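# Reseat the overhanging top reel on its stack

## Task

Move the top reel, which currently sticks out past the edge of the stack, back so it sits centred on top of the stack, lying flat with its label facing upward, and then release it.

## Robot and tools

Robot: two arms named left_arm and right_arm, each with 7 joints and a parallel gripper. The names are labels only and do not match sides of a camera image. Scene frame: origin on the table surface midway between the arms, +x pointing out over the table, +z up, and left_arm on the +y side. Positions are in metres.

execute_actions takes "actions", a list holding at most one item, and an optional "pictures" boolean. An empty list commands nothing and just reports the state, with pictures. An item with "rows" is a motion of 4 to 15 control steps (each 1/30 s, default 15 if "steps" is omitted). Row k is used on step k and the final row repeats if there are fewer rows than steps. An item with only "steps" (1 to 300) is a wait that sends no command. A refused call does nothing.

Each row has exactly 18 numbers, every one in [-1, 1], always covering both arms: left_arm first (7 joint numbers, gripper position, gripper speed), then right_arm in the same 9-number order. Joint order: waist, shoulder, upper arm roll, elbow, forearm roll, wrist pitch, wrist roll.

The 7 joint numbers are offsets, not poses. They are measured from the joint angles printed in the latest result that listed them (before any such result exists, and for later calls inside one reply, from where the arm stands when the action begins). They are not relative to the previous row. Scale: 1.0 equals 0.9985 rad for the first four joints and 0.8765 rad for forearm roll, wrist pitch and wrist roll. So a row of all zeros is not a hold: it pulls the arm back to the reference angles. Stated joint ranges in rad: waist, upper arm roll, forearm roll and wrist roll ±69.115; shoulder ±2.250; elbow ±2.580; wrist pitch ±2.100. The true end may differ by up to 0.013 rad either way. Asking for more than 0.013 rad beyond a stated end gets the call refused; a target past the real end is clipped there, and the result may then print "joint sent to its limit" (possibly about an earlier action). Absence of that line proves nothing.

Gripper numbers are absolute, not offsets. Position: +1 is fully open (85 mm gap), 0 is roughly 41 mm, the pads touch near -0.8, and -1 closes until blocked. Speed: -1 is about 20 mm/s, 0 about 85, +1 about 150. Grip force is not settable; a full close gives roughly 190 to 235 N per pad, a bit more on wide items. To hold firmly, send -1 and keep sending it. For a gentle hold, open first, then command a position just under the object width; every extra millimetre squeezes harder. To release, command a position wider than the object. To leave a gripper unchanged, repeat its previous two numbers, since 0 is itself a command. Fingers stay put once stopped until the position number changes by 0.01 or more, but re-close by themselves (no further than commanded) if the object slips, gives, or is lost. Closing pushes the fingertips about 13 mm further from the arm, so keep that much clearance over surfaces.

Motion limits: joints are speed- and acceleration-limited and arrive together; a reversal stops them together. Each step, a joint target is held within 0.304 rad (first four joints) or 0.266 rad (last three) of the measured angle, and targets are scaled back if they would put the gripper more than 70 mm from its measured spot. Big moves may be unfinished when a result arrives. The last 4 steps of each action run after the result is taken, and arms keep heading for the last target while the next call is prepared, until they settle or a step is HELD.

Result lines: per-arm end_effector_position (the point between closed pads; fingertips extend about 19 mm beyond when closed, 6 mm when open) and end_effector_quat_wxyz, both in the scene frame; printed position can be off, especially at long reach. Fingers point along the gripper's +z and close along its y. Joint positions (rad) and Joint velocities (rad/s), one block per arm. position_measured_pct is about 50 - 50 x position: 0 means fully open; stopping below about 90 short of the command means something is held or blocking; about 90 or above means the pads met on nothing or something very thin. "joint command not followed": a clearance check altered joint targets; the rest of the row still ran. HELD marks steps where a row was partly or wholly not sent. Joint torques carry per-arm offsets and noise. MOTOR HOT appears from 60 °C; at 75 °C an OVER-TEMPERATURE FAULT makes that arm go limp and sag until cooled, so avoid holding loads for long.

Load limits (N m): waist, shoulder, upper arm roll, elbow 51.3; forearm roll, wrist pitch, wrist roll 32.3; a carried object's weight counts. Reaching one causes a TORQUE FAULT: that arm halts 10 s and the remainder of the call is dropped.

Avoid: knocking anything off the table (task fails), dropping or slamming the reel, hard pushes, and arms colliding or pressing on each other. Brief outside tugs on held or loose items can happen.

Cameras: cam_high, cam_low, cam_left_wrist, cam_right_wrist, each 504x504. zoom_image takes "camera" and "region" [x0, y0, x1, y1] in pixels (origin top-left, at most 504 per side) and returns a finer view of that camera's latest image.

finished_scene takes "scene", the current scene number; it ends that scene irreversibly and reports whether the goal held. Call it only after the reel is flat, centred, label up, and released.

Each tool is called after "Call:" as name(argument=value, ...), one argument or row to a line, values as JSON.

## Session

Call:
execute_actions(
  actions=[],
)

Scene clock: 0.00 s of 4200.00 s.
left_arm: end_effector_position=(+0.2585, +0.3217, +0.3042) position_measured_pct=0.0 end_effector_quat_wxyz=(+0.101, +0.843, -0.523, -0.077) | right_arm: end_effector_position=(+0.2435, +0.1557, +0.1614) position_measured_pct=0.0 end_effector_quat_wxyz=(-0.549, +0.732, -0.285, -0.286)
Joint positions: left_arm=[ 0.127  0.217 -0.455  1.664  0.153  1.533  3.445] | right_arm=[-0.464  0.905 -0.162  2.374  0.897 -1.313  2.477]
Joint velocities: left_arm=[ 0.001  0.001  0.001 -0.    -0.     0.002  0.   ] | right_arm=[-0.    -0.    -0.    -0.001 -0.     0.001 -0.   ]
Joint torques (N m, as the joint torque sensors report them, + toward a larger angle): no reading
Motor temperatures (°C, as the motors report them): left_arm=[34 34 30 32 38 39 43] | right_arm=[31 34 30 32 39 45 45]

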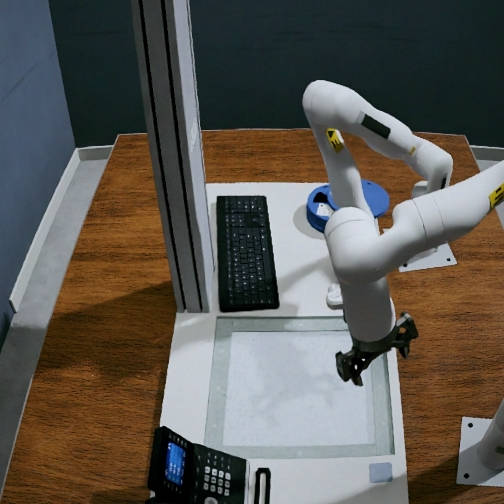

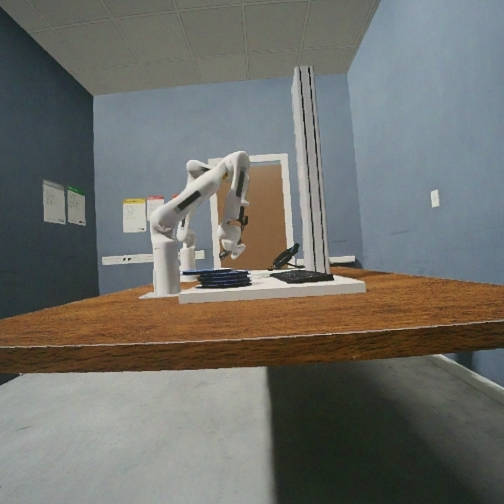

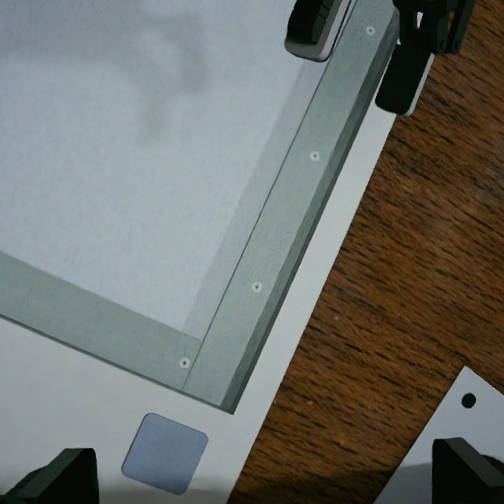

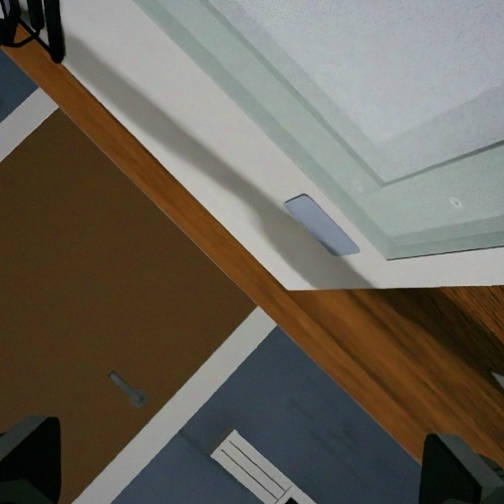

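Call:
execute_actions(
  actions=[
    {"rows":[[-0.7,0,0,0,0,0,0,1,0, 0.1,-1,0.162,-0.3,1,-0.116,0.41,1,0]],"steps":15},
  ],
)

Call:
execute_actions(
  actions=[
    {"steps":10},
  ],
  pictures=true,
)

Scene clock: 0.67 s of 4200.00 s.
left_arm: end_effector_position=(+0.2576, +0.4029, +0.3041) position_measured_pct=0.0 end_effector_quat_wxyz=(+0.110, +0.904, -0.408, -0.063) | right_arm: end_effector_position=(+0.3040, +0.1681, +0.2710) position_measured_pct=0.0 end_effector_quat_wxyz=(+0.664, -0.723, +0.101, +0.161)
Joint positions: left_arm=[-0.135  0.217 -0.455  1.664  0.153  1.533  3.445] | right_arm=[-0.416  0.723 -0.085  2.231  1.05  -1.36   2.628]
Joint velocities: left_arm=[-1.016  0.     0.001  0.     0.002  0.001  0.   ] | right_arm=[ 0.132 -0.672  0.219 -0.403  0.58  -0.137  0.532]
Joint torques (N m, as the joint torque sensors report them, + toward a larger angle): left_arm=[ -0.11 -12.71  -0.52  -8.36   0.12   1.31   0.11] | right_arm=[  0.81 -17.29  -2.39  -2.81  -0.04  -2.71   0.15]
Motor temperatures (°C, as the motors report them): left_arm=[34 34 30 32 38 39 43] | right_arm=[31 34 30 32 39 45 45]
Steps of this call (steps 1 to 9: nothing new was sent; steps 10 to 20: the first 11 steps of this action). Readings (joint positions | what the end effector reports):
10: left_arm=[0.126 0.217 -0.455 1.664 0.153 1.533 3.445] | right_arm=[-0.463 0.903 -0.162 2.374 0.898 -1.313 2.477] | left_arm position_measured_pct=0.0 | right_arm position_measured_pct=0.0
11: left_arm=[0.118 0.217 -0.454 1.664 0.154 1.533 3.445] | right_arm=[-0.461 0.896 -0.160 2.369 0.903 -1.313 2.481] | left_arm position_measured_pct=0.0 | right_arm position_measured_pct=0.0
13: left_arm=[0.088 0.217 -0.453 1.664 0.154 1.533 3.445] | right_arm=[-0.452 0.866 -0.146 2.342 0.926 -1.322 2.504] | left_arm position_measured_pct=0.0 | right_arm position_measured_pct=0.0
17: left_arm=[-0.034 0.217 -0.454 1.664 0.153 1.533 3.445] | right_arm=[-0.430 0.787 -0.108 2.274 0.995 -1.346 2.574] | left_arm position_measured_pct=0.0 | right_arm position_measured_pct=0.0
20: the state above

Scene clock: 1.00 s of 4200.00 s.
left_arm: end_effector_position=(+0.2258, +0.5017, +0.3042) position_measured_pct=0.0 end_effector_quat_wxyz=(+0.119, +0.959, -0.252, -0.044) | right_arm: end_effector_position=(+0.2900, +0.1501, +0.3938) position_measured_pct=0.0 end_effector_quat_wxyz=(+0.711, -0.692, -0.123, +0.036)
Joint positions: left_arm=[-0.469  0.217 -0.456  1.664  0.153  1.532  3.446] | right_arm=[-0.383  0.471 -0.031  2.132  1.269 -1.394  2.76 ]
Joint velocities: left_arm=[-0.834 -0.003 -0.014 -0.    -0.006 -0.    -0.   ] | right_arm=[ 0.065 -0.824  0.105 -0.194  0.716 -0.066  0.258]
Joint torques (N m, as the joint torque sensors report them, + toward a larger angle): left_arm=[  1.06 -12.19   0.35  -8.65   0.28   1.37   0.07] | right_arm=[  0.48 -15.31  -2.09  -5.46  -0.84  -1.85   0.47]
Motor temperatures (°C, as the motors report them): left_arm=[34 34 30 32 38 39 43] | right_arm=[31 34 30 32 39 45 45]
Kept back: nothing.
Steps of this call (steps 1 to 4: the last 4 steps of your previous action; steps 5 to 10: the robot went on to your last target). Readings (joint positions | what the end effector reports):
1: left_arm=[-0.169 0.217 -0.455 1.664 0.153 1.533 3.445] | right_arm=[-0.411 0.700 -0.078 2.218 1.070 -1.365 2.645] | left_arm position_measured_pct=0.0 | right_arm position_measured_pct=0.0
2: left_arm=[-0.203 0.217 -0.455 1.664 0.153 1.533 3.445] | right_arm=[-0.407 0.677 -0.071 2.206 1.090 -1.369 2.662] | left_arm position_measured_pct=0.0 | right_arm position_measured_pct=0.0
4: left_arm=[-0.271 0.217 -0.455 1.664 0.153 1.533 3.445] | right_arm=[-0.400 0.628 -0.059 2.183 1.132 -1.377 2.692] | left_arm position_measured_pct=0.0 | right_arm position_measured_pct=0.0
8: left_arm=[-0.407 0.217 -0.455 1.664 0.153 1.532 3.445] | right_arm=[-0.388 0.525 -0.039 2.146 1.222 -1.389 2.741] | left_arm position_measured_pct=0.0 | right_arm position_measured_pct=0.0
10: the state above

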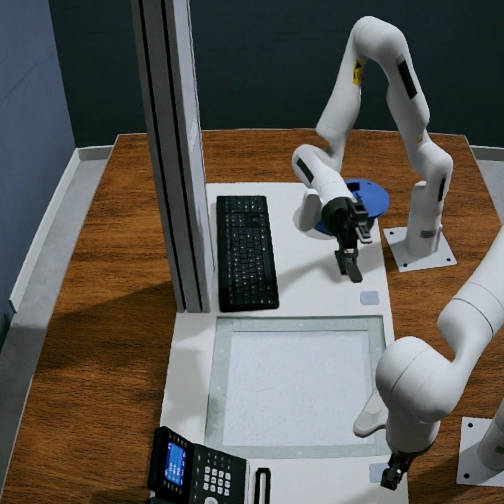

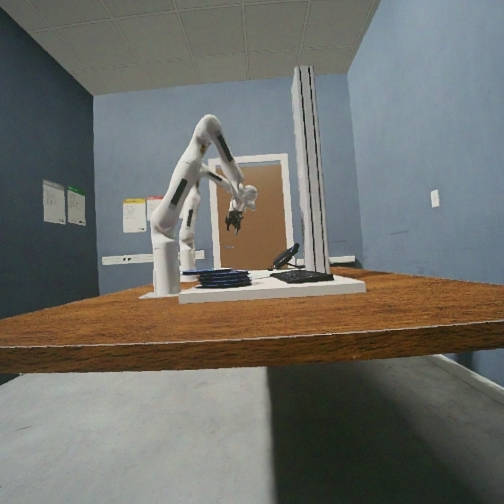

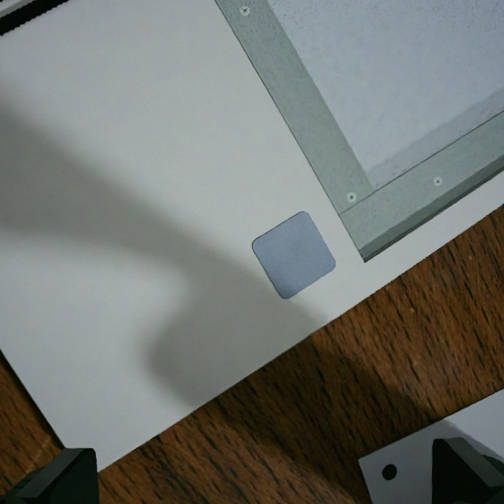

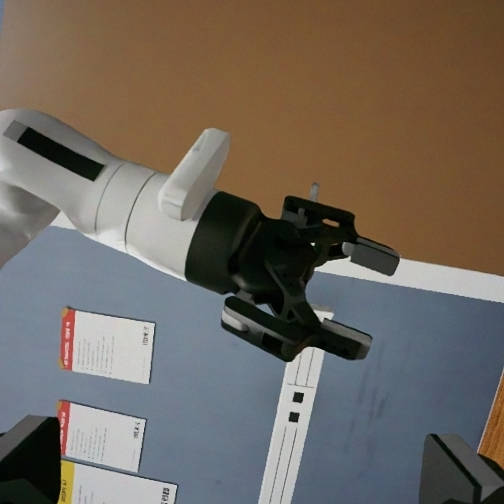

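Call:
execute_actions(
  actions=[
    {"rows":[[-0.103,0,0,0,0,0,0,1,0, 1,-0.569,0.031,-0.309,1,-0.024,0.09,1,0]],"steps":15},
  ],
)

Call:
execute_actions(
  actions=[
    {"steps":22},
  ],
)

Scene clock: 1.50 s of 4200.00 s.
left_arm: end_effector_position=(+0.2097, +0.5290, +0.3042) position_measured_pct=0.0 end_effector_quat_wxyz=(+0.121, +0.971, -0.202, -0.038) | right_arm: end_effector_position=(+0.2952, +0.0679, +0.5242) position_measured_pct=0.0 end_effector_quat_wxyz=(+0.650, -0.652, -0.347, -0.179)
Joint positions: left_arm=[-0.571  0.217 -0.456  1.664  0.153  1.532  3.446] | right_arm=[-0.179  0.113 -0.008  1.957  1.589 -1.411  2.82 ]
Joint velocities: left_arm=[-0.008  0.002  0.001  0.    -0.001 -0.001  0.   ] | right_arm=[ 0.796 -0.644  0.02  -0.422  0.682 -0.017  0.057]
Joint torques (N m, as the joint torque sensors report them, + toward a larger angle): left_arm=[ -0.03 -12.61  -0.62  -8.46   0.14   1.2    0.04] | right_arm=[  0.88 -10.12  -0.1   -7.96  -2.21  -1.12   0.34]
Motor temperatures (°C, as the motors report them): left_arm=[34 34 30 32 38 39 43] | right_arm=[31 34 30 32 39 45 45]
Steps of this call (steps 1 to 4: the robot went on to your last target; steps 5 to 15: the first 11 steps of this action). Readings (joint positions | what the end effector reports):
5: left_arm=[-0.556 0.217 -0.457 1.664 0.152 1.532 3.446] | right_arm=[-0.375 0.330 -0.017 2.106 1.392 -1.403 2.794] | left_arm position_measured_pct=0.0 | right_arm position_measured_pct=0.0
6: left_arm=[-0.560 0.217 -0.457 1.664 0.152 1.532 3.446] | right_arm=[-0.370 0.306 -0.016 2.100 1.415 -1.405 2.798] | left_arm position_measured_pct=0.0 | right_arm position_measured_pct=0.0
8: left_arm=[-0.565 0.217 -0.456 1.664 0.152 1.532 3.446] | right_arm=[-0.346 0.268 -0.016 2.075 1.451 -1.407 2.805] | left_arm position_measured_pct=0.0 | right_arm position_measured_pct=0.0
12: left_arm=[-0.570 0.217 -0.456 1.664 0.153 1.532 3.446] | right_arm=[-0.254 0.182 -0.010 2.002 1.525 -1.409 2.814] | left_arm position_measured_pct=0.0 | right_arm position_measured_pct=0.0
15: the state above

Scene clock: 2.23 s of 4200.00 s.
left_arm: end_effector_position=(+0.2096, +0.5292, +0.3042) position_measured_pct=0.0 end_effector_quat_wxyz=(+0.121, +0.971, -0.202, -0.038) | right_arm: end_effector_position=(+0.4031, -0.1683, +0.4948) position_measured_pct=0.0 end_effector_quat_wxyz=(-0.368, +0.797, +0.332, +0.344)
Joint positions: left_arm=[-0.572  0.217 -0.456  1.664  0.153  1.532  3.446] | right_arm=[ 0.444 -0.081 -0.001  1.833  2.068 -1.415  2.837]
Joint velocities: left_arm=[-0.001 -0.     0.    -0.     0.     0.     0.   ] | right_arm=[ 0.862 -0.081  0.003 -0.047  0.388 -0.002  0.006]
Joint torques (N m, as the joint torque sensors report them, + toward a larger angle): left_arm=[  0.08 -12.72  -0.51  -8.54   0.13   1.27   0.16] | right_arm=[ 0.51 -7.69  0.27 -9.   -2.49 -0.03 -0.35]
Motor temperatures (°C, as the motors report them): left_arm=[34 34 30 32 38 39 43] | right_arm=[31 34 30 32 39 45 45]
Kept back: nothing.
Steps of this call (steps 1 to 4: the last 4 steps of your previous action; steps 5 to 22: the robot went on to your last target). Readings (joint positions | what the end effector reports):
1: left_arm=[-0.572 0.217 -0.456 1.664 0.153 1.532 3.446] | right_arm=[-0.152 0.092 -0.007 1.943 1.612 -1.411 2.822] | left_arm position_measured_pct=0.0 | right_arm position_measured_pct=0.0
2: left_arm=[-0.572 0.217 -0.456 1.664 0.153 1.532 3.446] | right_arm=[-0.124 0.073 -0.007 1.930 1.637 -1.412 2.824] | left_arm position_measured_pct=0.0 | right_arm position_measured_pct=0.0
4: left_arm=[-0.572 0.217 -0.456 1.664 0.153 1.532 3.446] | right_arm=[-0.066 0.038 -0.005 1.907 1.687 -1.413 2.827] | left_arm position_measured_pct=0.0 | right_arm position_measured_pct=0.0
8: left_arm=[-0.572 0.217 -0.456 1.664 0.153 1.532 3.446] | right_arm=[0.051 -0.014 -0.003 1.874 1.790 -1.414 2.832] | left_arm position_measured_pct=0.0 | right_arm position_measured_pct=0.0
22: the state above

Call:
execute_actions(
  actions=[
    {"rows":[[0,0,0,0,0,0,0,1,0, 0.33,-0.016,0.001,-0.01,1,0,0.2,1,0]],"steps":15},
  ],
)

Scene clock: 2.70 s of 4200.00 s.
left_arm: end_effector_position=(+0.2096, +0.5292, +0.3042) position_measured_pct=0.0 end_effector_quat_wxyz=(+0.121, +0.971, -0.202, -0.038) | right_arm: end_effector_position=(+0.3822, -0.3253, +0.4164) position_measured_pct=0.0 end_effector_quat_wxyz=(-0.190, +0.879, +0.332, +0.285)
Joint positions: left_arm=[-0.572  0.217 -0.456  1.664  0.153  1.532  3.446] | right_arm=[ 0.728 -0.095  0.001  1.823  2.434 -1.415  2.973]
Joint velocities: left_arm=[ 0.001 -0.    -0.    -0.    -0.001 -0.    -0.   ] | right_arm=[ 0.272 -0.006 -0.001 -0.002  1.188 -0.     0.262]
Joint torques (N m, as the joint torque sensors report them, + toward a larger angle): left_arm=[  0.57 -12.66  -0.7   -8.65   0.26   1.27   0.19] | right_arm=[ 0.46 -6.95 -0.6  -9.39 -1.87 -0.23 -0.28]
Motor temperatures (°C, as the motors report them): left_arm=[34 34 30 32 38 39 43] | right_arm=[31 34 30 32 39 45 45]
Steps of this call (steps 1 to 3: the robot went on to your last target; steps 4 to 14: the first 11 steps of this action). Readings (joint positions | what the end effector reports):
4: left_arm=[-0.572 0.217 -0.456 1.664 0.153 1.532 3.446] | right_arm=[0.551 -0.091 0.000 1.827 2.118 -1.415 2.838] | left_arm position_measured_pct=0.0 | right_arm position_measured_pct=0.0
5: left_arm=[-0.572 0.217 -0.456 1.664 0.153 1.532 3.446] | right_arm=[0.574 -0.092 0.000 1.826 2.132 -1.415 2.840] | left_arm position_measured_pct=0.0 | right_arm position_measured_pct=0.0
7: left_arm=[-0.572 0.217 -0.456 1.664 0.153 1.532 3.446] | right_arm=[0.620 -0.093 -0.000 1.824 2.179 -1.415 2.858] | left_arm position_measured_pct=0.0 | right_arm position_measured_pct=0.0
11: left_arm=[-0.572 0.217 -0.456 1.664 0.153 1.532 3.446] | right_arm=[0.693 -0.095 0.001 1.823 2.319 -1.415 2.939] | left_arm position_measured_pct=0.0 | right_arm position_measured_pct=0.0
14: the state above

Call:
execute_actions(
  actions=[
    {"rows":[[0,0,0,0,0,0,0,1,0, 0.045,-0.002,-0.001,0,0.8073,0,0.045,1,0]],"steps":15},
  ],
)

Call:
execute_actions(
  actions=[
    {"steps":14},
  ],
  pictures=true,
)

Call:
zoom_image(
  camera="cam_low",
  region=[150, 220, 270, 310],
)

Scene clock: 3.20 s of 4200.00 s.
left_arm: end_effector_position=(+0.2096, +0.5292, +0.3042) position_measured_pct=0.0 end_effector_quat_wxyz=(+0.121, +0.971, -0.202, -0.038) | right_arm: end_effector_position=(+0.2758, -0.4719, +0.3452) position_measured_pct=0.0 end_effector_quat_wxyz=(-0.025, +0.916, +0.398, +0.042)
Joint positions: left_arm=[-0.572  0.217 -0.456  1.664  0.153  1.532  3.446] | right_arm=[ 0.771 -0.097 -0.     1.823  3.043 -1.415  3.012]
Joint velocities: left_arm=[-0.    -0.     0.001 -0.    -0.     0.     0.001] | right_arm=[ 0.018 -0.002  0.003  0.002  1.156  0.001  0.009]
Joint torques (N m, as the joint torque sensors report them, + toward a larger angle): left_arm=[  0.05 -12.52  -0.52  -8.84   0.29   0.99   0.22] | right_arm=[ 0.87 -6.36 -0.75 -9.32 -0.32  0.06  0.12]
Motor temperatures (°C, as the motors report them): left_arm=[34 34 30 32 38 39 43] | right_arm=[31 34 30 32 39 45 45]
Steps of this call (steps 1 to 4: the last 4 steps of your previous action; steps 5 to 15: the first 11 steps of this action). Readings (joint positions | what the end effector reports):
5: left_arm=[-0.572 0.217 -0.456 1.664 0.153 1.532 3.446] | right_arm=[0.757 -0.096 0.001 1.823 2.637 -1.415 3.001] | left_arm position_measured_pct=0.0 | right_arm position_measured_pct=0.0
6: left_arm=[-0.572 0.217 -0.456 1.664 0.153 1.532 3.446] | right_arm=[0.761 -0.096 0.001 1.823 2.677 -1.415 3.003] | left_arm position_measured_pct=0.0 | right_arm position_measured_pct=0.0
8: left_arm=[-0.572 0.217 -0.456 1.664 0.153 1.532 3.446] | right_arm=[0.765 -0.097 0.000 1.823 2.759 -1.415 3.007] | left_arm position_measured_pct=0.0 | right_arm position_measured_pct=0.0
12: left_arm=[-0.572 0.217 -0.456 1.664 0.153 1.532 3.446] | right_arm=[0.770 -0.097 -0.000 1.823 2.921 -1.415 3.011] | left_arm position_measured_pct=0.0 | right_arm position_measured_pct=0.0
15: the state above

Scene clock: 3.67 s of 4200.00 s.
left_arm: end_effector_position=(+0.2096, +0.5292, +0.3042) position_measured_pct=0.0 end_effector_quat_wxyz=(+0.121, +0.971, -0.202, -0.038) | right_arm: end_effector_position=(+0.2580, -0.4971, +0.3438) position_measured_pct=0.0 end_effector_quat_wxyz=(+0.001, +0.914, +0.405, +0.000)
Joint positions: left_arm=[-0.572  0.217 -0.456  1.664  0.153  1.532  3.446] | right_arm=[ 0.773 -0.097 -0.     1.823  3.142 -1.415  3.013]
Joint velocities: left_arm=[ 0.     0.     0.001  0.    -0.    -0.    -0.001] | right_arm=[-0.002 -0.001 -0.     0.     0.     0.     0.   ]
Joint torques (N m, as the joint torque sensors report them, + toward a larger angle): left_arm=[  0.14 -12.29  -0.43  -8.5    0.04   1.31   0.19] | right_arm=[ 0.66 -6.8  -0.12 -9.36  0.19  0.2   0.12]
Motor temperatures (°C, as the motors report them): left_arm=[34 34 30 32 38 39 43] | right_arm=[31 34 30 32 39 45 45]
Kept back: nothing.
Steps of this call (steps 1 to 4: the last 4 steps of your previous action; steps 5 to 14: the robot went on to your last target). Readings (joint positions | what the end effector reports):
1: left_arm=[-0.572 0.217 -0.456 1.664 0.153 1.532 3.446] | right_arm=[0.772 -0.097 0.000 1.823 3.078 -1.415 3.012] | left_arm position_measured_pct=0.0 | right_arm position_measured_pct=0.0
2: left_arm=[-0.572 0.217 -0.456 1.664 0.153 1.532 3.446] | right_arm=[0.772 -0.097 0.000 1.823 3.106 -1.415 3.013] | left_arm position_measured_pct=0.0 | right_arm position_measured_pct=0.0
4: left_arm=[-0.572 0.217 -0.456 1.664 0.153 1.532 3.446] | right_arm=[0.773 -0.097 0.001 1.823 3.135 -1.415 3.013] | left_arm position_measured_pct=0.0 | right_arm position_measured_pct=0.0
8: left_arm=[-0.572 0.217 -0.456 1.664 0.153 1.532 3.446] | right_arm=[0.773 -0.097 -0.000 1.823 3.141 -1.415 3.013] | left_arm position_measured_pct=0.0 | right_arm position_measured_pct=0.0
14: the state above

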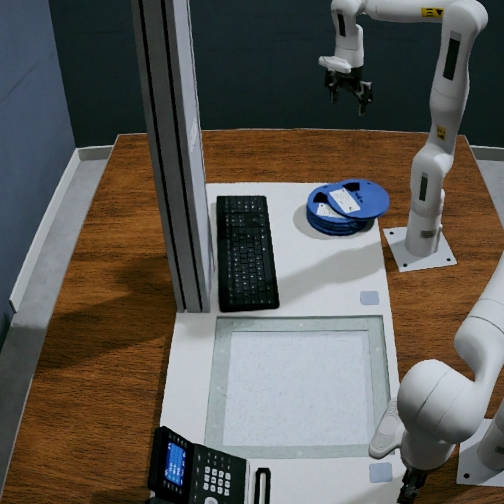

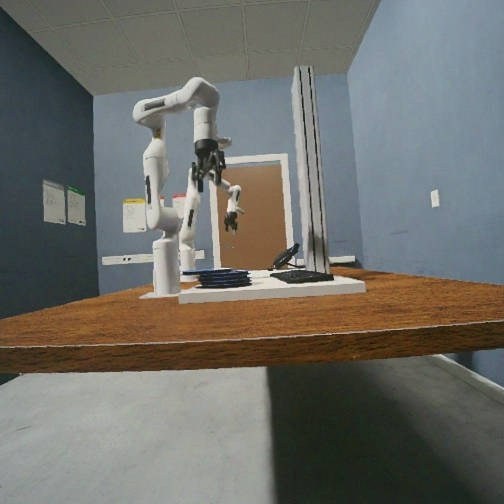

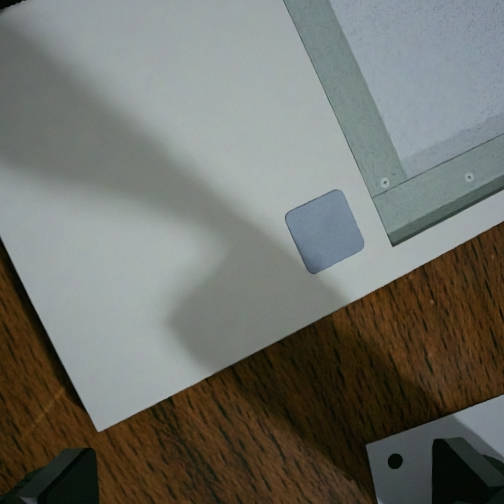

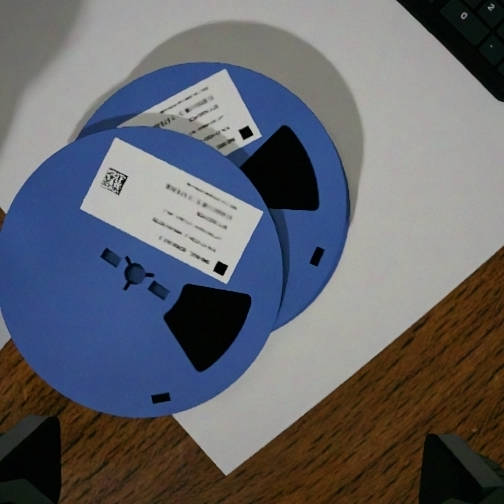

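Region (150, 220, 270, 310) of cam_low's 504x504 image, scaled by 4.200, with more detail than that image has; it fills the top 378 rows of this view, and the rest is white.

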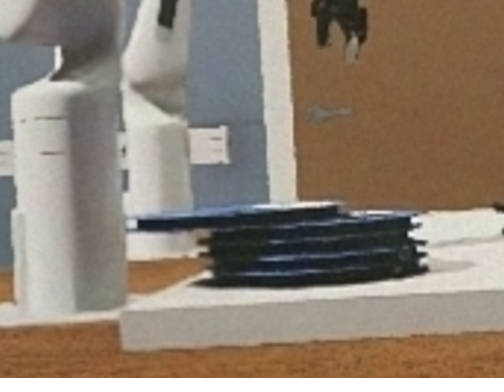

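Call:
execute_actions(
  actions=[
    {"rows":[[0,0,0,0,0,0,0,1,0, 0.3666,0.03,0,0.2,0,0.868,0.064,1,0],[0,0,0,0,0,0,0,1,0, 0.3666,0.03,0,0.2,0,0.868,0.064,1,0],[0,0,0,0,0,0,0,1,0, 0.3666,0.03,0,0.2,0,0.868,0.064,1,0],[0,0,0,0,0,0,0,1,0, 0.3666,0.05,0,0.22,0,0.868,0.064,1,0],[0,0,0,0,0,0,0,1,0, 0.3666,0.06,0,0.24,0,0.868,0.064,1,0],[0,0,0,0,0,0,0,1,0, 0.3666,0.07,0,0.26,0,0.868,0.064,1,0],[0,0,0,0,0,0,0,1,0, 0.3666,0.08,0,0.29,0,0.868,0.064,1,0],[0,0,0,0,0,0,0,1,0, 0.3666,0.09,0,0.32,0,0.868,0.064,1,0],[0,0,0,0,0,0,0,1,0, 0.3666,0.10,0,0.35,0,0.868,0.064,1,0],[0,0,0,0,0,0,0,1,0, 0.3666,0.11,0,0.38,0,0.868,0.064,1,0],[0,0,0,0,0,0,0,1,0, 0.3666,0.13,0,0.42,0,0.868,0.064,1,0],[0,0,0,0,0,0,0,1,0, 0.3666,0.15,0,0.46,0,0.868,0.064,1,0],[0,0,0,0,0,0,0,1,0, 0.3666,0.17,0,0.5,0,0.868,0.064,1,0],[0,0,0,0,0,0,0,1,0, 0.3666,0.2,0,0.55,0,0.868,0.064,1,0],[0,0,0,0,0,0,0,1,0, 0.3666,0.246,0,0.6468,0,0.868,0.064,1,0]],"steps":15},
  ],
)

Call:
execute_actions(
  actions=[
    {"steps":30},
  ],
  pictures=true,
)

Call:
zoom_image(
  camera="cam_low",
  region=[150, 220, 270, 310],
)

Scene clock: 4.93 s of 4200.00 s.
left_arm: end_effector_position=(+0.2096, +0.5292, +0.3042) position_measured_pct=0.0 end_effector_quat_wxyz=(+0.121, +0.971, -0.202, -0.038) | right_arm: end_effector_position=(+0.2122, -0.5368, +0.2775) position_measured_pct=0.0 end_effector_quat_wxyz=(-0.004, +0.948, +0.317, -0.002)
Joint positions: left_arm=[-0.572  0.217 -0.456  1.664  0.153  1.532  3.446] | right_arm=[ 0.996 -0.052  0.     2.002  3.142 -1.201  3.049]
Joint velocities: left_arm=[ 0.    -0.001 -0.     0.    -0.001  0.001 -0.   ] | right_arm=[0.557 0.279 0.003 0.814 0.001 0.846 0.088]
Joint torques (N m, as the joint torque sensors report them, + toward a larger angle): left_arm=[ -0.24 -12.47  -0.29  -8.56   0.29   1.31   0.13] | right_arm=[-0.05 -7.22 -0.59 -9.09 -0.21 -0.31 -0.09]
Motor temperatures (°C, as the motors report them): left_arm=[34 34 30 32 38 39 43] | right_arm=[31 34 30 32 39 45 45]
Steps of this call (steps 1 to 27: the robot went on to your last target; steps 28 to 38: the first 11 steps of this action). Readings (joint positions | what the end effector reports):
28: left_arm=[-0.572 0.217 -0.456 1.664 0.153 1.532 3.446] | right_arm=[0.775 -0.097 -0.000 1.824 3.142 -1.414 3.013] | left_arm position_measured_pct=0.0 | right_arm position_measured_pct=0.0
29: left_arm=[-0.572 0.217 -0.456 1.664 0.153 1.532 3.446] | right_arm=[0.782 -0.097 -0.001 1.827 3.141 -1.409 3.014] | left_arm position_measured_pct=0.0 | right_arm position_measured_pct=0.0
31: left_arm=[-0.572 0.217 -0.456 1.664 0.153 1.532 3.446] | right_arm=[0.813 -0.094 -0.002 1.845 3.141 -1.386 3.019] | left_arm position_measured_pct=0.0 | right_arm position_measured_pct=0.0
35: left_arm=[-0.572 0.217 -0.456 1.664 0.153 1.532 3.446] | right_arm=[0.926 -0.078 -0.001 1.923 3.142 -1.287 3.037] | left_arm position_measured_pct=0.0 | right_arm position_measured_pct=0.0
38: the state above

Scene clock: 5.93 s of 4200.00 s.
left_arm: end_effector_position=(+0.2096, +0.5292, +0.3042) position_measured_pct=0.0 end_effector_quat_wxyz=(+0.121, +0.971, -0.202, -0.038) | right_arm: end_effector_position=(+0.1310, -0.4849, +0.1202) position_measured_pct=0.0 end_effector_quat_wxyz=(-0.061, +0.964, +0.258, -0.021)
Joint positions: left_arm=[-0.572  0.217 -0.456  1.664  0.153  1.532  3.446] | right_arm=[ 1.139  0.148 -0.     2.469  3.142 -0.654  3.069]
Joint velocities: left_arm=[ 0.    -0.001 -0.     0.001 -0.001  0.001 -0.001] | right_arm=[ 0.     0.002  0.    -0.001 -0.     0.     0.   ]
Joint torques (N m, as the joint torque sensors report them, + toward a larger angle): left_arm=[ -0.34 -12.55  -0.6   -8.49   0.2    1.17   0.3 ] | right_arm=[ 0.75 -6.95 -0.21 -4.61  0.34 -0.14  0.19]
Motor temperatures (°C, as the motors report them): left_arm=[34 34 30 32 38 39 43] | right_arm=[31 34 30 32 39 45 45]
Kept back: nothing.
Steps of this call (steps 1 to 4: the last 4 steps of your previous action; steps 5 to 30: the robot went on to your last target). Readings (joint positions | what the end effector reports):
1: left_arm=[-0.572 0.217 -0.456 1.664 0.153 1.532 3.446] | right_arm=[1.013 -0.043 0.000 2.029 3.142 -1.174 3.051] | left_arm position_measured_pct=0.0 | right_arm position_measured_pct=0.0
2: left_arm=[-0.572 0.217 -0.456 1.664 0.153 1.532 3.446] | right_arm=[1.028 -0.032 0.000 2.056 3.142 -1.147 3.054] | left_arm position_measured_pct=0.0 | right_arm position_measured_pct=0.0
4: left_arm=[-0.572 0.217 -0.456 1.664 0.153 1.532 3.446] | right_arm=[1.050 -0.009 0.000 2.111 3.142 -1.097 3.057] | left_arm position_measured_pct=0.0 | right_arm position_measured_pct=0.0
8: left_arm=[-0.572 0.217 -0.456 1.664 0.153 1.532 3.446] | right_arm=[1.081 0.043 0.000 2.219 3.142 -1.001 3.061] | left_arm position_measured_pct=0.0 | right_arm position_measured_pct=0.0
30: the state above

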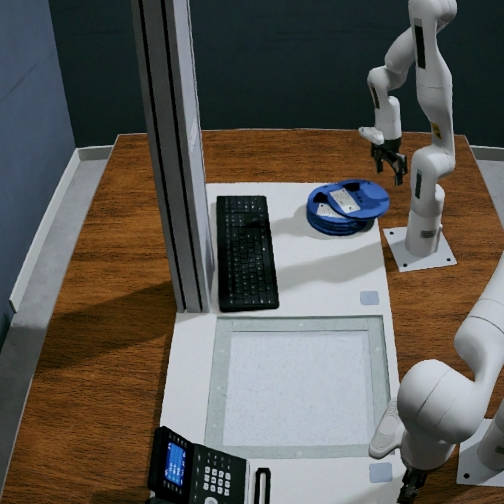

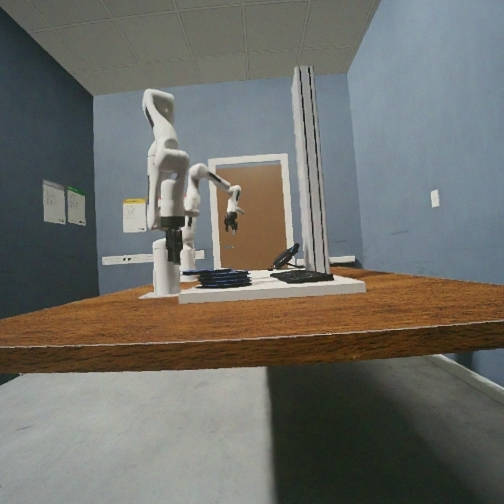

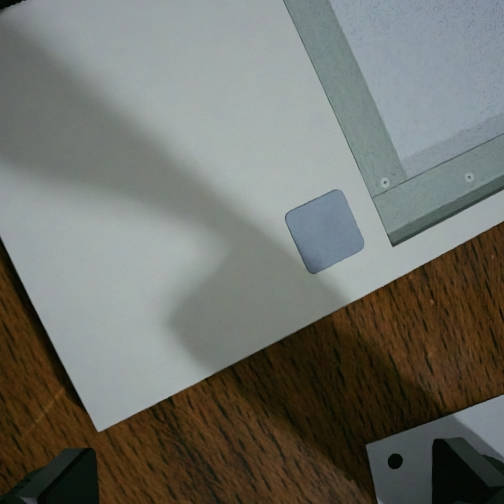

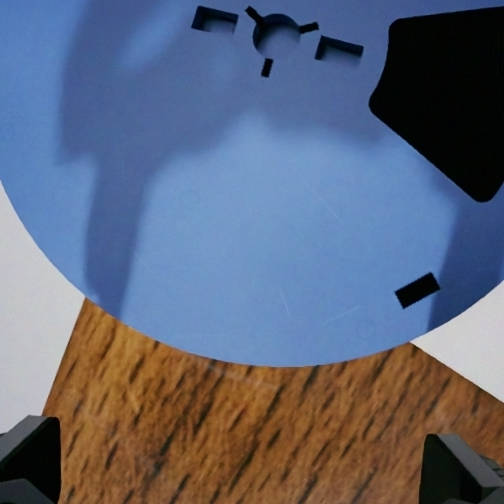

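Region (150, 220, 270, 310) of cam_low's 504x504 image, scaled by 4.200, with more detail than that image has; it fills the top 378 rows of this view, and the rest is white.

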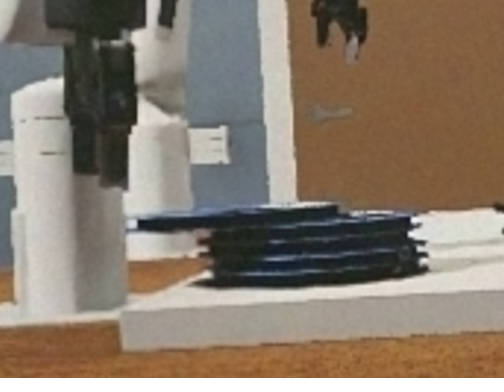

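Call:
execute_actions(
  actions=[
    {"rows":[[0,0,0,0,0,0,0,1,0, 0,0.1342,0,0.0585,0,0.2188,0,1,0]],"steps":15},
  ],
)

Call:
execute_actions(
  actions=[
    {"steps":10},
  ],
  pictures=true,
)

Call:
zoom_image(
  camera="cam_low",
  region=[150, 220, 270, 310],
)

Scene clock: 6.43 s of 4200.00 s.
left_arm: end_effector_position=(+0.2096, +0.5292, +0.3042) position_measured_pct=0.0 end_effector_quat_wxyz=(+0.121, +0.971, -0.202, -0.038) | right_arm: end_effector_position=(+0.1318, -0.4860, +0.0846) position_measured_pct=0.0 end_effector_quat_wxyz=(-0.058, +0.964, +0.259, -0.020)
Joint positions: left_arm=[-0.572  0.217 -0.456  1.664  0.153  1.532  3.446] | right_arm=[ 1.139  0.275 -0.     2.526  3.142 -0.465  3.069]
Joint velocities: left_arm=[-0.    -0.    -0.    -0.    -0.002 -0.001 -0.   ] | right_arm=[ 0.     0.042  0.001  0.017 -0.     0.059  0.   ]
Joint torques (N m, as the joint torque sensors report them, + toward a larger angle): left_arm=[ -0.35 -12.44  -0.44  -8.44   0.19   1.12   0.18] | right_arm=[ 0.61 -8.46  0.05 -2.42 -0.04 -0.03  0.33]
Motor temperatures (°C, as the motors report them): left_arm=[34 34 30 32 38 39 43] | right_arm=[31 34 30 32 39 45 45]
Steps of this call (steps 1 to 4: the robot went on to your last target; steps 5 to 15: the first 11 steps of this action). Readings (joint positions | what the end effector reports):
5: left_arm=[-0.572 0.217 -0.456 1.664 0.153 1.532 3.446] | right_arm=[1.139 0.150 -0.000 2.469 3.142 -0.653 3.069] | left_arm position_measured_pct=0.0 | right_arm position_measured_pct=0.0
6: left_arm=[-0.572 0.217 -0.456 1.664 0.153 1.532 3.446] | right_arm=[1.139 0.157 -0.000 2.472 3.142 -0.645 3.069] | left_arm position_measured_pct=0.0 | right_arm position_measured_pct=0.0
8: left_arm=[-0.572 0.217 -0.456 1.664 0.153 1.532 3.446] | right_arm=[1.139 0.188 -0.000 2.484 3.142 -0.607 3.069] | left_arm position_measured_pct=0.0 | right_arm position_measured_pct=0.0
12: left_arm=[-0.572 0.217 -0.456 1.664 0.153 1.532 3.446] | right_arm=[1.139 0.261 -0.000 2.518 3.142 -0.493 3.069] | left_arm position_measured_pct=0.0 | right_arm position_measured_pct=0.0
15: the state above

Scene clock: 6.77 s of 4200.00 s.
left_arm: end_effector_position=(+0.2096, +0.5292, +0.3042) position_measured_pct=0.0 end_effector_quat_wxyz=(+0.121, +0.971, -0.202, -0.038) | right_arm: end_effector_position=(+0.1310, -0.4849, +0.0832) position_measured_pct=0.0 end_effector_quat_wxyz=(-0.061, +0.964, +0.258, -0.021)
Joint positions: left_arm=[-0.572  0.217 -0.456  1.664  0.153  1.532  3.446] | right_arm=[ 1.139  0.282 -0.     2.527  3.142 -0.462  3.069]
Joint velocities: left_arm=[-0.001  0.001 -0.    -0.     0.     0.001  0.001] | right_arm=[-0.001  0.005 -0.     0.002 -0.     0.     0.   ]
Joint torques (N m, as the joint torque sensors report them, + toward a larger angle): left_arm=[  0.21 -12.76  -0.78  -8.9    0.19   1.15   0.4 ] | right_arm=[ 0.54 -7.96  0.11 -2.67  0.05  0.05  0.08]
Motor temperatures (°C, as the motors report them): left_arm=[34 34 30 32 38 39 43] | right_arm=[31 34 30 32 39 45 45]
Kept back: nothing.
Steps of this call (steps 1 to 4: the last 4 steps of your previous action; steps 5 to 10: the robot went on to your last target). Readings (joint positions | what the end effector reports):
1: left_arm=[-0.572 0.217 -0.456 1.664 0.153 1.532 3.446] | right_arm=[1.139 0.276 -0.000 2.526 3.142 -0.464 3.069] | left_arm position_measured_pct=0.0 | right_arm position_measured_pct=0.0
2: left_arm=[-0.572 0.217 -0.456 1.664 0.153 1.532 3.446] | right_arm=[1.139 0.278 -0.000 2.527 3.142 -0.463 3.069] | left_arm position_measured_pct=0.0 | right_arm position_measured_pct=0.0
4: left_arm=[-0.572 0.217 -0.456 1.664 0.153 1.532 3.446] | right_arm=[1.139 0.280 -0.000 2.527 3.142 -0.462 3.069] | left_arm position_measured_pct=0.0 | right_arm position_measured_pct=0.0
8: left_arm=[-0.572 0.217 -0.456 1.664 0.153 1.532 3.446] | right_arm=[1.139 0.281 -0.000 2.527 3.142 -0.462 3.069] | left_arm position_measured_pct=0.0 | right_arm position_measured_pct=0.0
10: the state above

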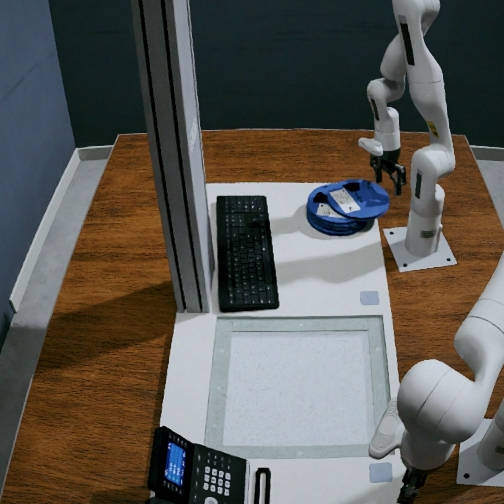

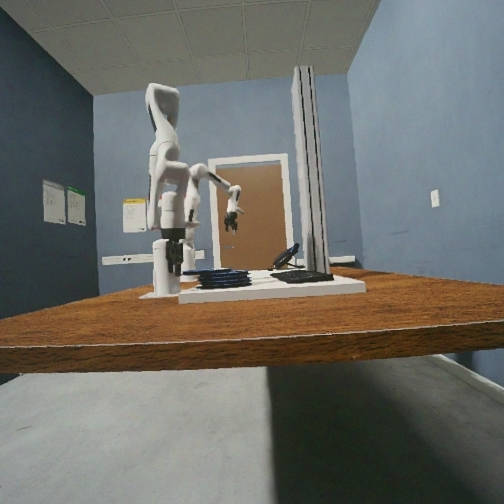

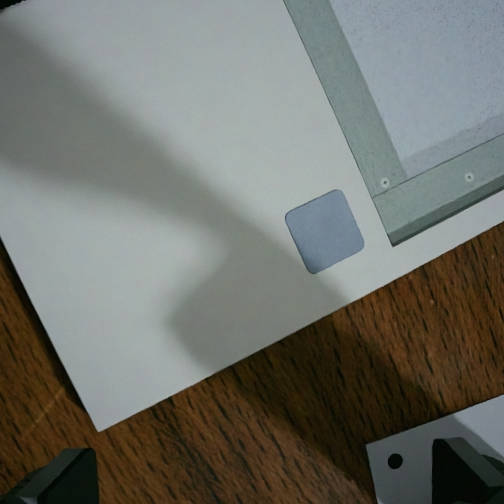

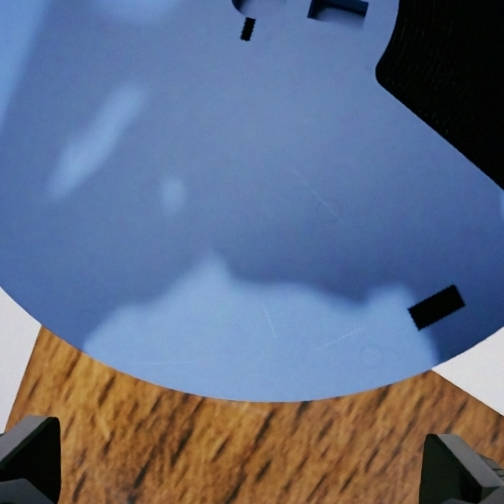

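Region (150, 220, 270, 310) of cam_low's 504x504 image, scaled by 4.200, with more detail than that image has; it fills the top 378 rows of this view, and the rest is white.

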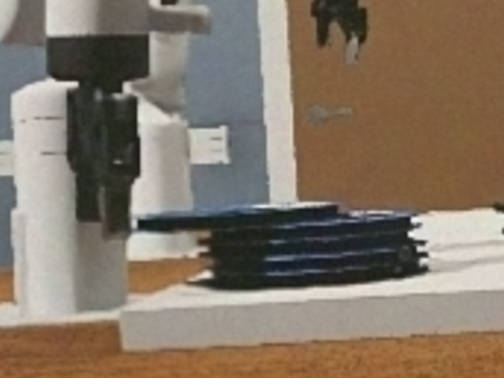

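Call:
execute_actions(
  actions=[
    {"rows":[[0,0,0,0,0,0,0,1,0,-0.016,0.008,0,0.003,0,0.012,-0.018,1,0],[0,0,0,0,0,0,0,1,0,-0.032,0.0154,0,0.0066,0,0.0248,-0.037,1,0],[0,0,0,0,0,0,0,1,0,-0.048,0.0154,0,0.0066,0,0.0248,-0.055,1,0],[0,0,0,0,0,0,0,1,0,-0.064,0.0154,0,0.0066,0,0.0248,-0.073,1,0],[0,0,0,0,0,0,0,1,0,-0.078,0.0154,0,0.0066,0,0.0248,-0.089,1,0],[0,0,0,0,0,0,0,1,0,-0.087,0.0154,0,0.0066,0,0.0248,-0.1,1,0],[0,0,0,0,0,0,0,1,0,-0.094,0.0154,0,0.0066,0,0.0248,-0.1078,1,0],[0,0,0,0,0,0,0,1,0,-0.102,0.0148,0,0.0062,0,0.027,-0.117,1,0],[0,0,0,0,0,0,0,1,0,-0.111,0.0141,0,0.0059,0,0.0294,-0.127,1,0],[0,0,0,0,0,0,0,1,0,-0.121,0.0134,0,0.0054,0,0.032,-0.1386,1,0],[0,0,0,0,0,0,0,1,0,-0.131,0.0126,0,0.005,0,0.0348,-0.15,1,0],[0,0,0,0,0,0,0,1,0,-0.141,0.0119,0,0.0046,0,0.0375,-0.1614,1,0],[0,0,0,0,0,0,0,1,0,-0.151,0.0111,0,0.0041,0,0.0402,-0.1728,1,0]],"steps":15},
  ],
)

Call:
execute_actions(
  actions=[
    {"steps":12},
  ],
  pictures=true,
)

Scene clock: 9.57 s of 4200.00 s.
left_arm: end_effector_position=(+0.2096, +0.5292, +0.3042) position_measured_pct=0.0 end_effector_quat_wxyz=(+0.121, +0.971, -0.202, -0.038) | right_arm: end_effector_position=(+0.1472, -0.4769, +0.0794) position_measured_pct=0.0 end_effector_quat_wxyz=(-0.057, +0.964, +0.258, -0.026)
Joint positions: left_arm=[-0.572  0.217 -0.456  1.664  0.153  1.532  3.446] | right_arm=[ 1.04   0.295 -0.     2.533  3.142 -0.438  2.97 ]
Joint velocities: left_arm=[-0.001  0.001 -0.    -0.001 -0.001  0.     0.   ] | right_arm=[-0.29  -0.008  0.002 -0.006  0.003  0.051 -0.291]
Joint torques (N m, as the joint torque sensors report them, + toward a larger angle): left_arm=[  0.08 -12.35  -0.48  -8.78   0.24   1.18   0.01] | right_arm=[ 1.13 -8.77 -0.07 -2.66  0.34  0.   -0.13]
Motor temperatures (°C, as the motors report them): left_arm=[34 34 30 32 38 39 43] | right_arm=[31 34 30 32 39 45 45]
Steps of this call (steps 1 to 15: the robot went on to your last target; steps 16 to 73: nothing new was sent; steps 74 to 84: the first 11 steps of this action). Readings (joint positions | what the end effector reports):
74: left_arm=[-0.572 0.217 -0.456 1.664 0.153 1.532 3.446] | right_arm=[1.137 0.283 -0.000 2.527 3.142 -0.462 3.068] | left_arm position_measured_pct=0.0 | right_arm position_measured_pct=0.0
75: left_arm=[-0.572 0.217 -0.456 1.664 0.153 1.532 3.446] | right_arm=[1.131 0.285 0.000 2.528 3.142 -0.459 3.065] | left_arm position_measured_pct=0.0 | right_arm position_measured_pct=0.0
77: left_arm=[-0.572 0.217 -0.456 1.664 0.153 1.532 3.446] | right_arm=[1.113 0.291 0.000 2.531 3.142 -0.450 3.048] | left_arm position_measured_pct=0.0 | right_arm position_measured_pct=0.0
81: left_arm=[-0.572 0.217 -0.456 1.664 0.153 1.532 3.446] | right_arm=[1.069 0.295 -0.000 2.533 3.142 -0.442 3.001] | left_arm position_measured_pct=0.0 | right_arm position_measured_pct=0.0
84: the state above

Scene clock: 9.97 s of 4200.00 s.
left_arm: end_effector_position=(+0.2096, +0.5292, +0.3042) position_measured_pct=0.0 end_effector_quat_wxyz=(+0.121, +0.971, -0.202, -0.038) | right_arm: end_effector_position=(+0.1583, -0.4755, +0.0796) position_measured_pct=0.0 end_effector_quat_wxyz=(-0.049, +0.965, +0.258, -0.026)
Joint positions: left_arm=[-0.572  0.217 -0.456  1.664  0.153  1.532  3.446] | right_arm=[ 0.99   0.293 -0.     2.532  3.142 -0.427  2.918]
Joint velocities: left_arm=[ 0.    -0.001 -0.    -0.    -0.     0.    -0.001] | right_arm=[-0.013 -0.001  0.     0.001  0.     0.001 -0.003]
Joint torques (N m, as the joint torque sensors report them, + toward a larger angle): left_arm=[ -0.26 -12.4   -0.75  -8.71   0.     1.14   0.18] | right_arm=[ 1.12 -8.53 -0.1  -2.47  0.12 -0.07  0.28]
Motor temperatures (°C, as the motors report them): left_arm=[34 34 30 32 38 39 43] | right_arm=[31 34 30 32 39 45 45]
Kept back: nothing.
Steps of this call (steps 1 to 4: the last 4 steps of your previous action; steps 5 to 12: the robot went on to your last target). Readings (joint positions | what the end effector reports):
1: left_arm=[-0.572 0.217 -0.456 1.664 0.153 1.532 3.446] | right_arm=[1.031 0.295 -0.000 2.533 3.142 -0.436 2.960] | left_arm position_measured_pct=0.0 | right_arm position_measured_pct=0.0
2: left_arm=[-0.572 0.217 -0.456 1.664 0.153 1.532 3.446] | right_arm=[1.021 0.294 -0.000 2.533 3.142 -0.434 2.950] | left_arm position_measured_pct=0.0 | right_arm position_measured_pct=0.0
4: left_arm=[-0.572 0.217 -0.456 1.664 0.153 1.532 3.446] | right_arm=[1.004 0.293 -0.000 2.532 3.142 -0.430 2.932] | left_arm position_measured_pct=0.0 | right_arm position_measured_pct=0.0
8: left_arm=[-0.572 0.217 -0.456 1.664 0.153 1.532 3.446] | right_arm=[0.993 0.293 -0.000 2.531 3.142 -0.427 2.919] | left_arm position_measured_pct=0.0 | right_arm position_measured_pct=0.0
12: the state above

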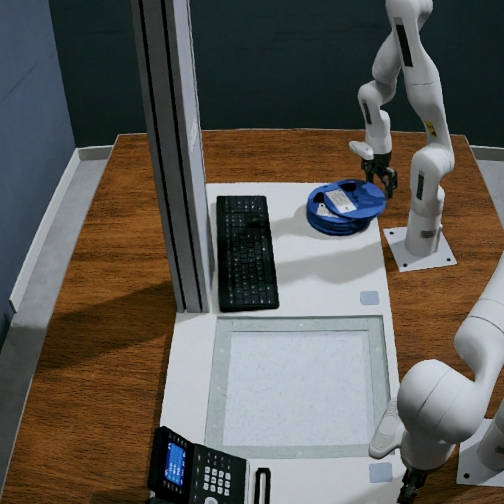

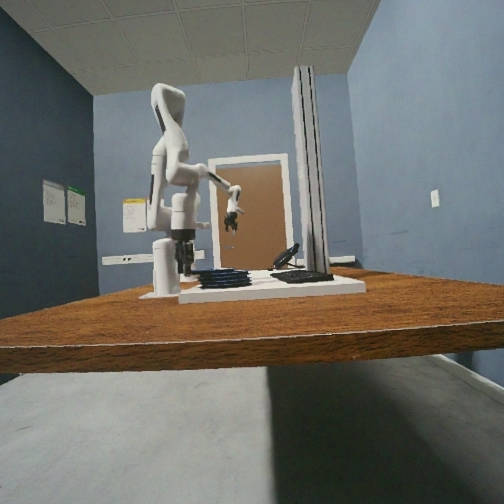

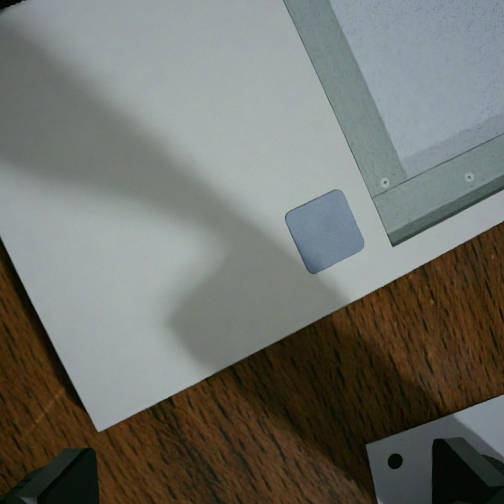

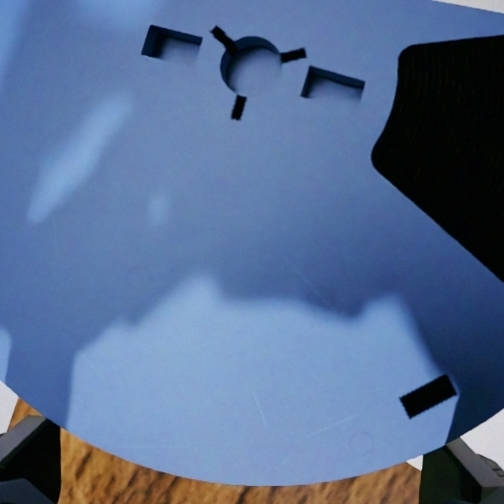

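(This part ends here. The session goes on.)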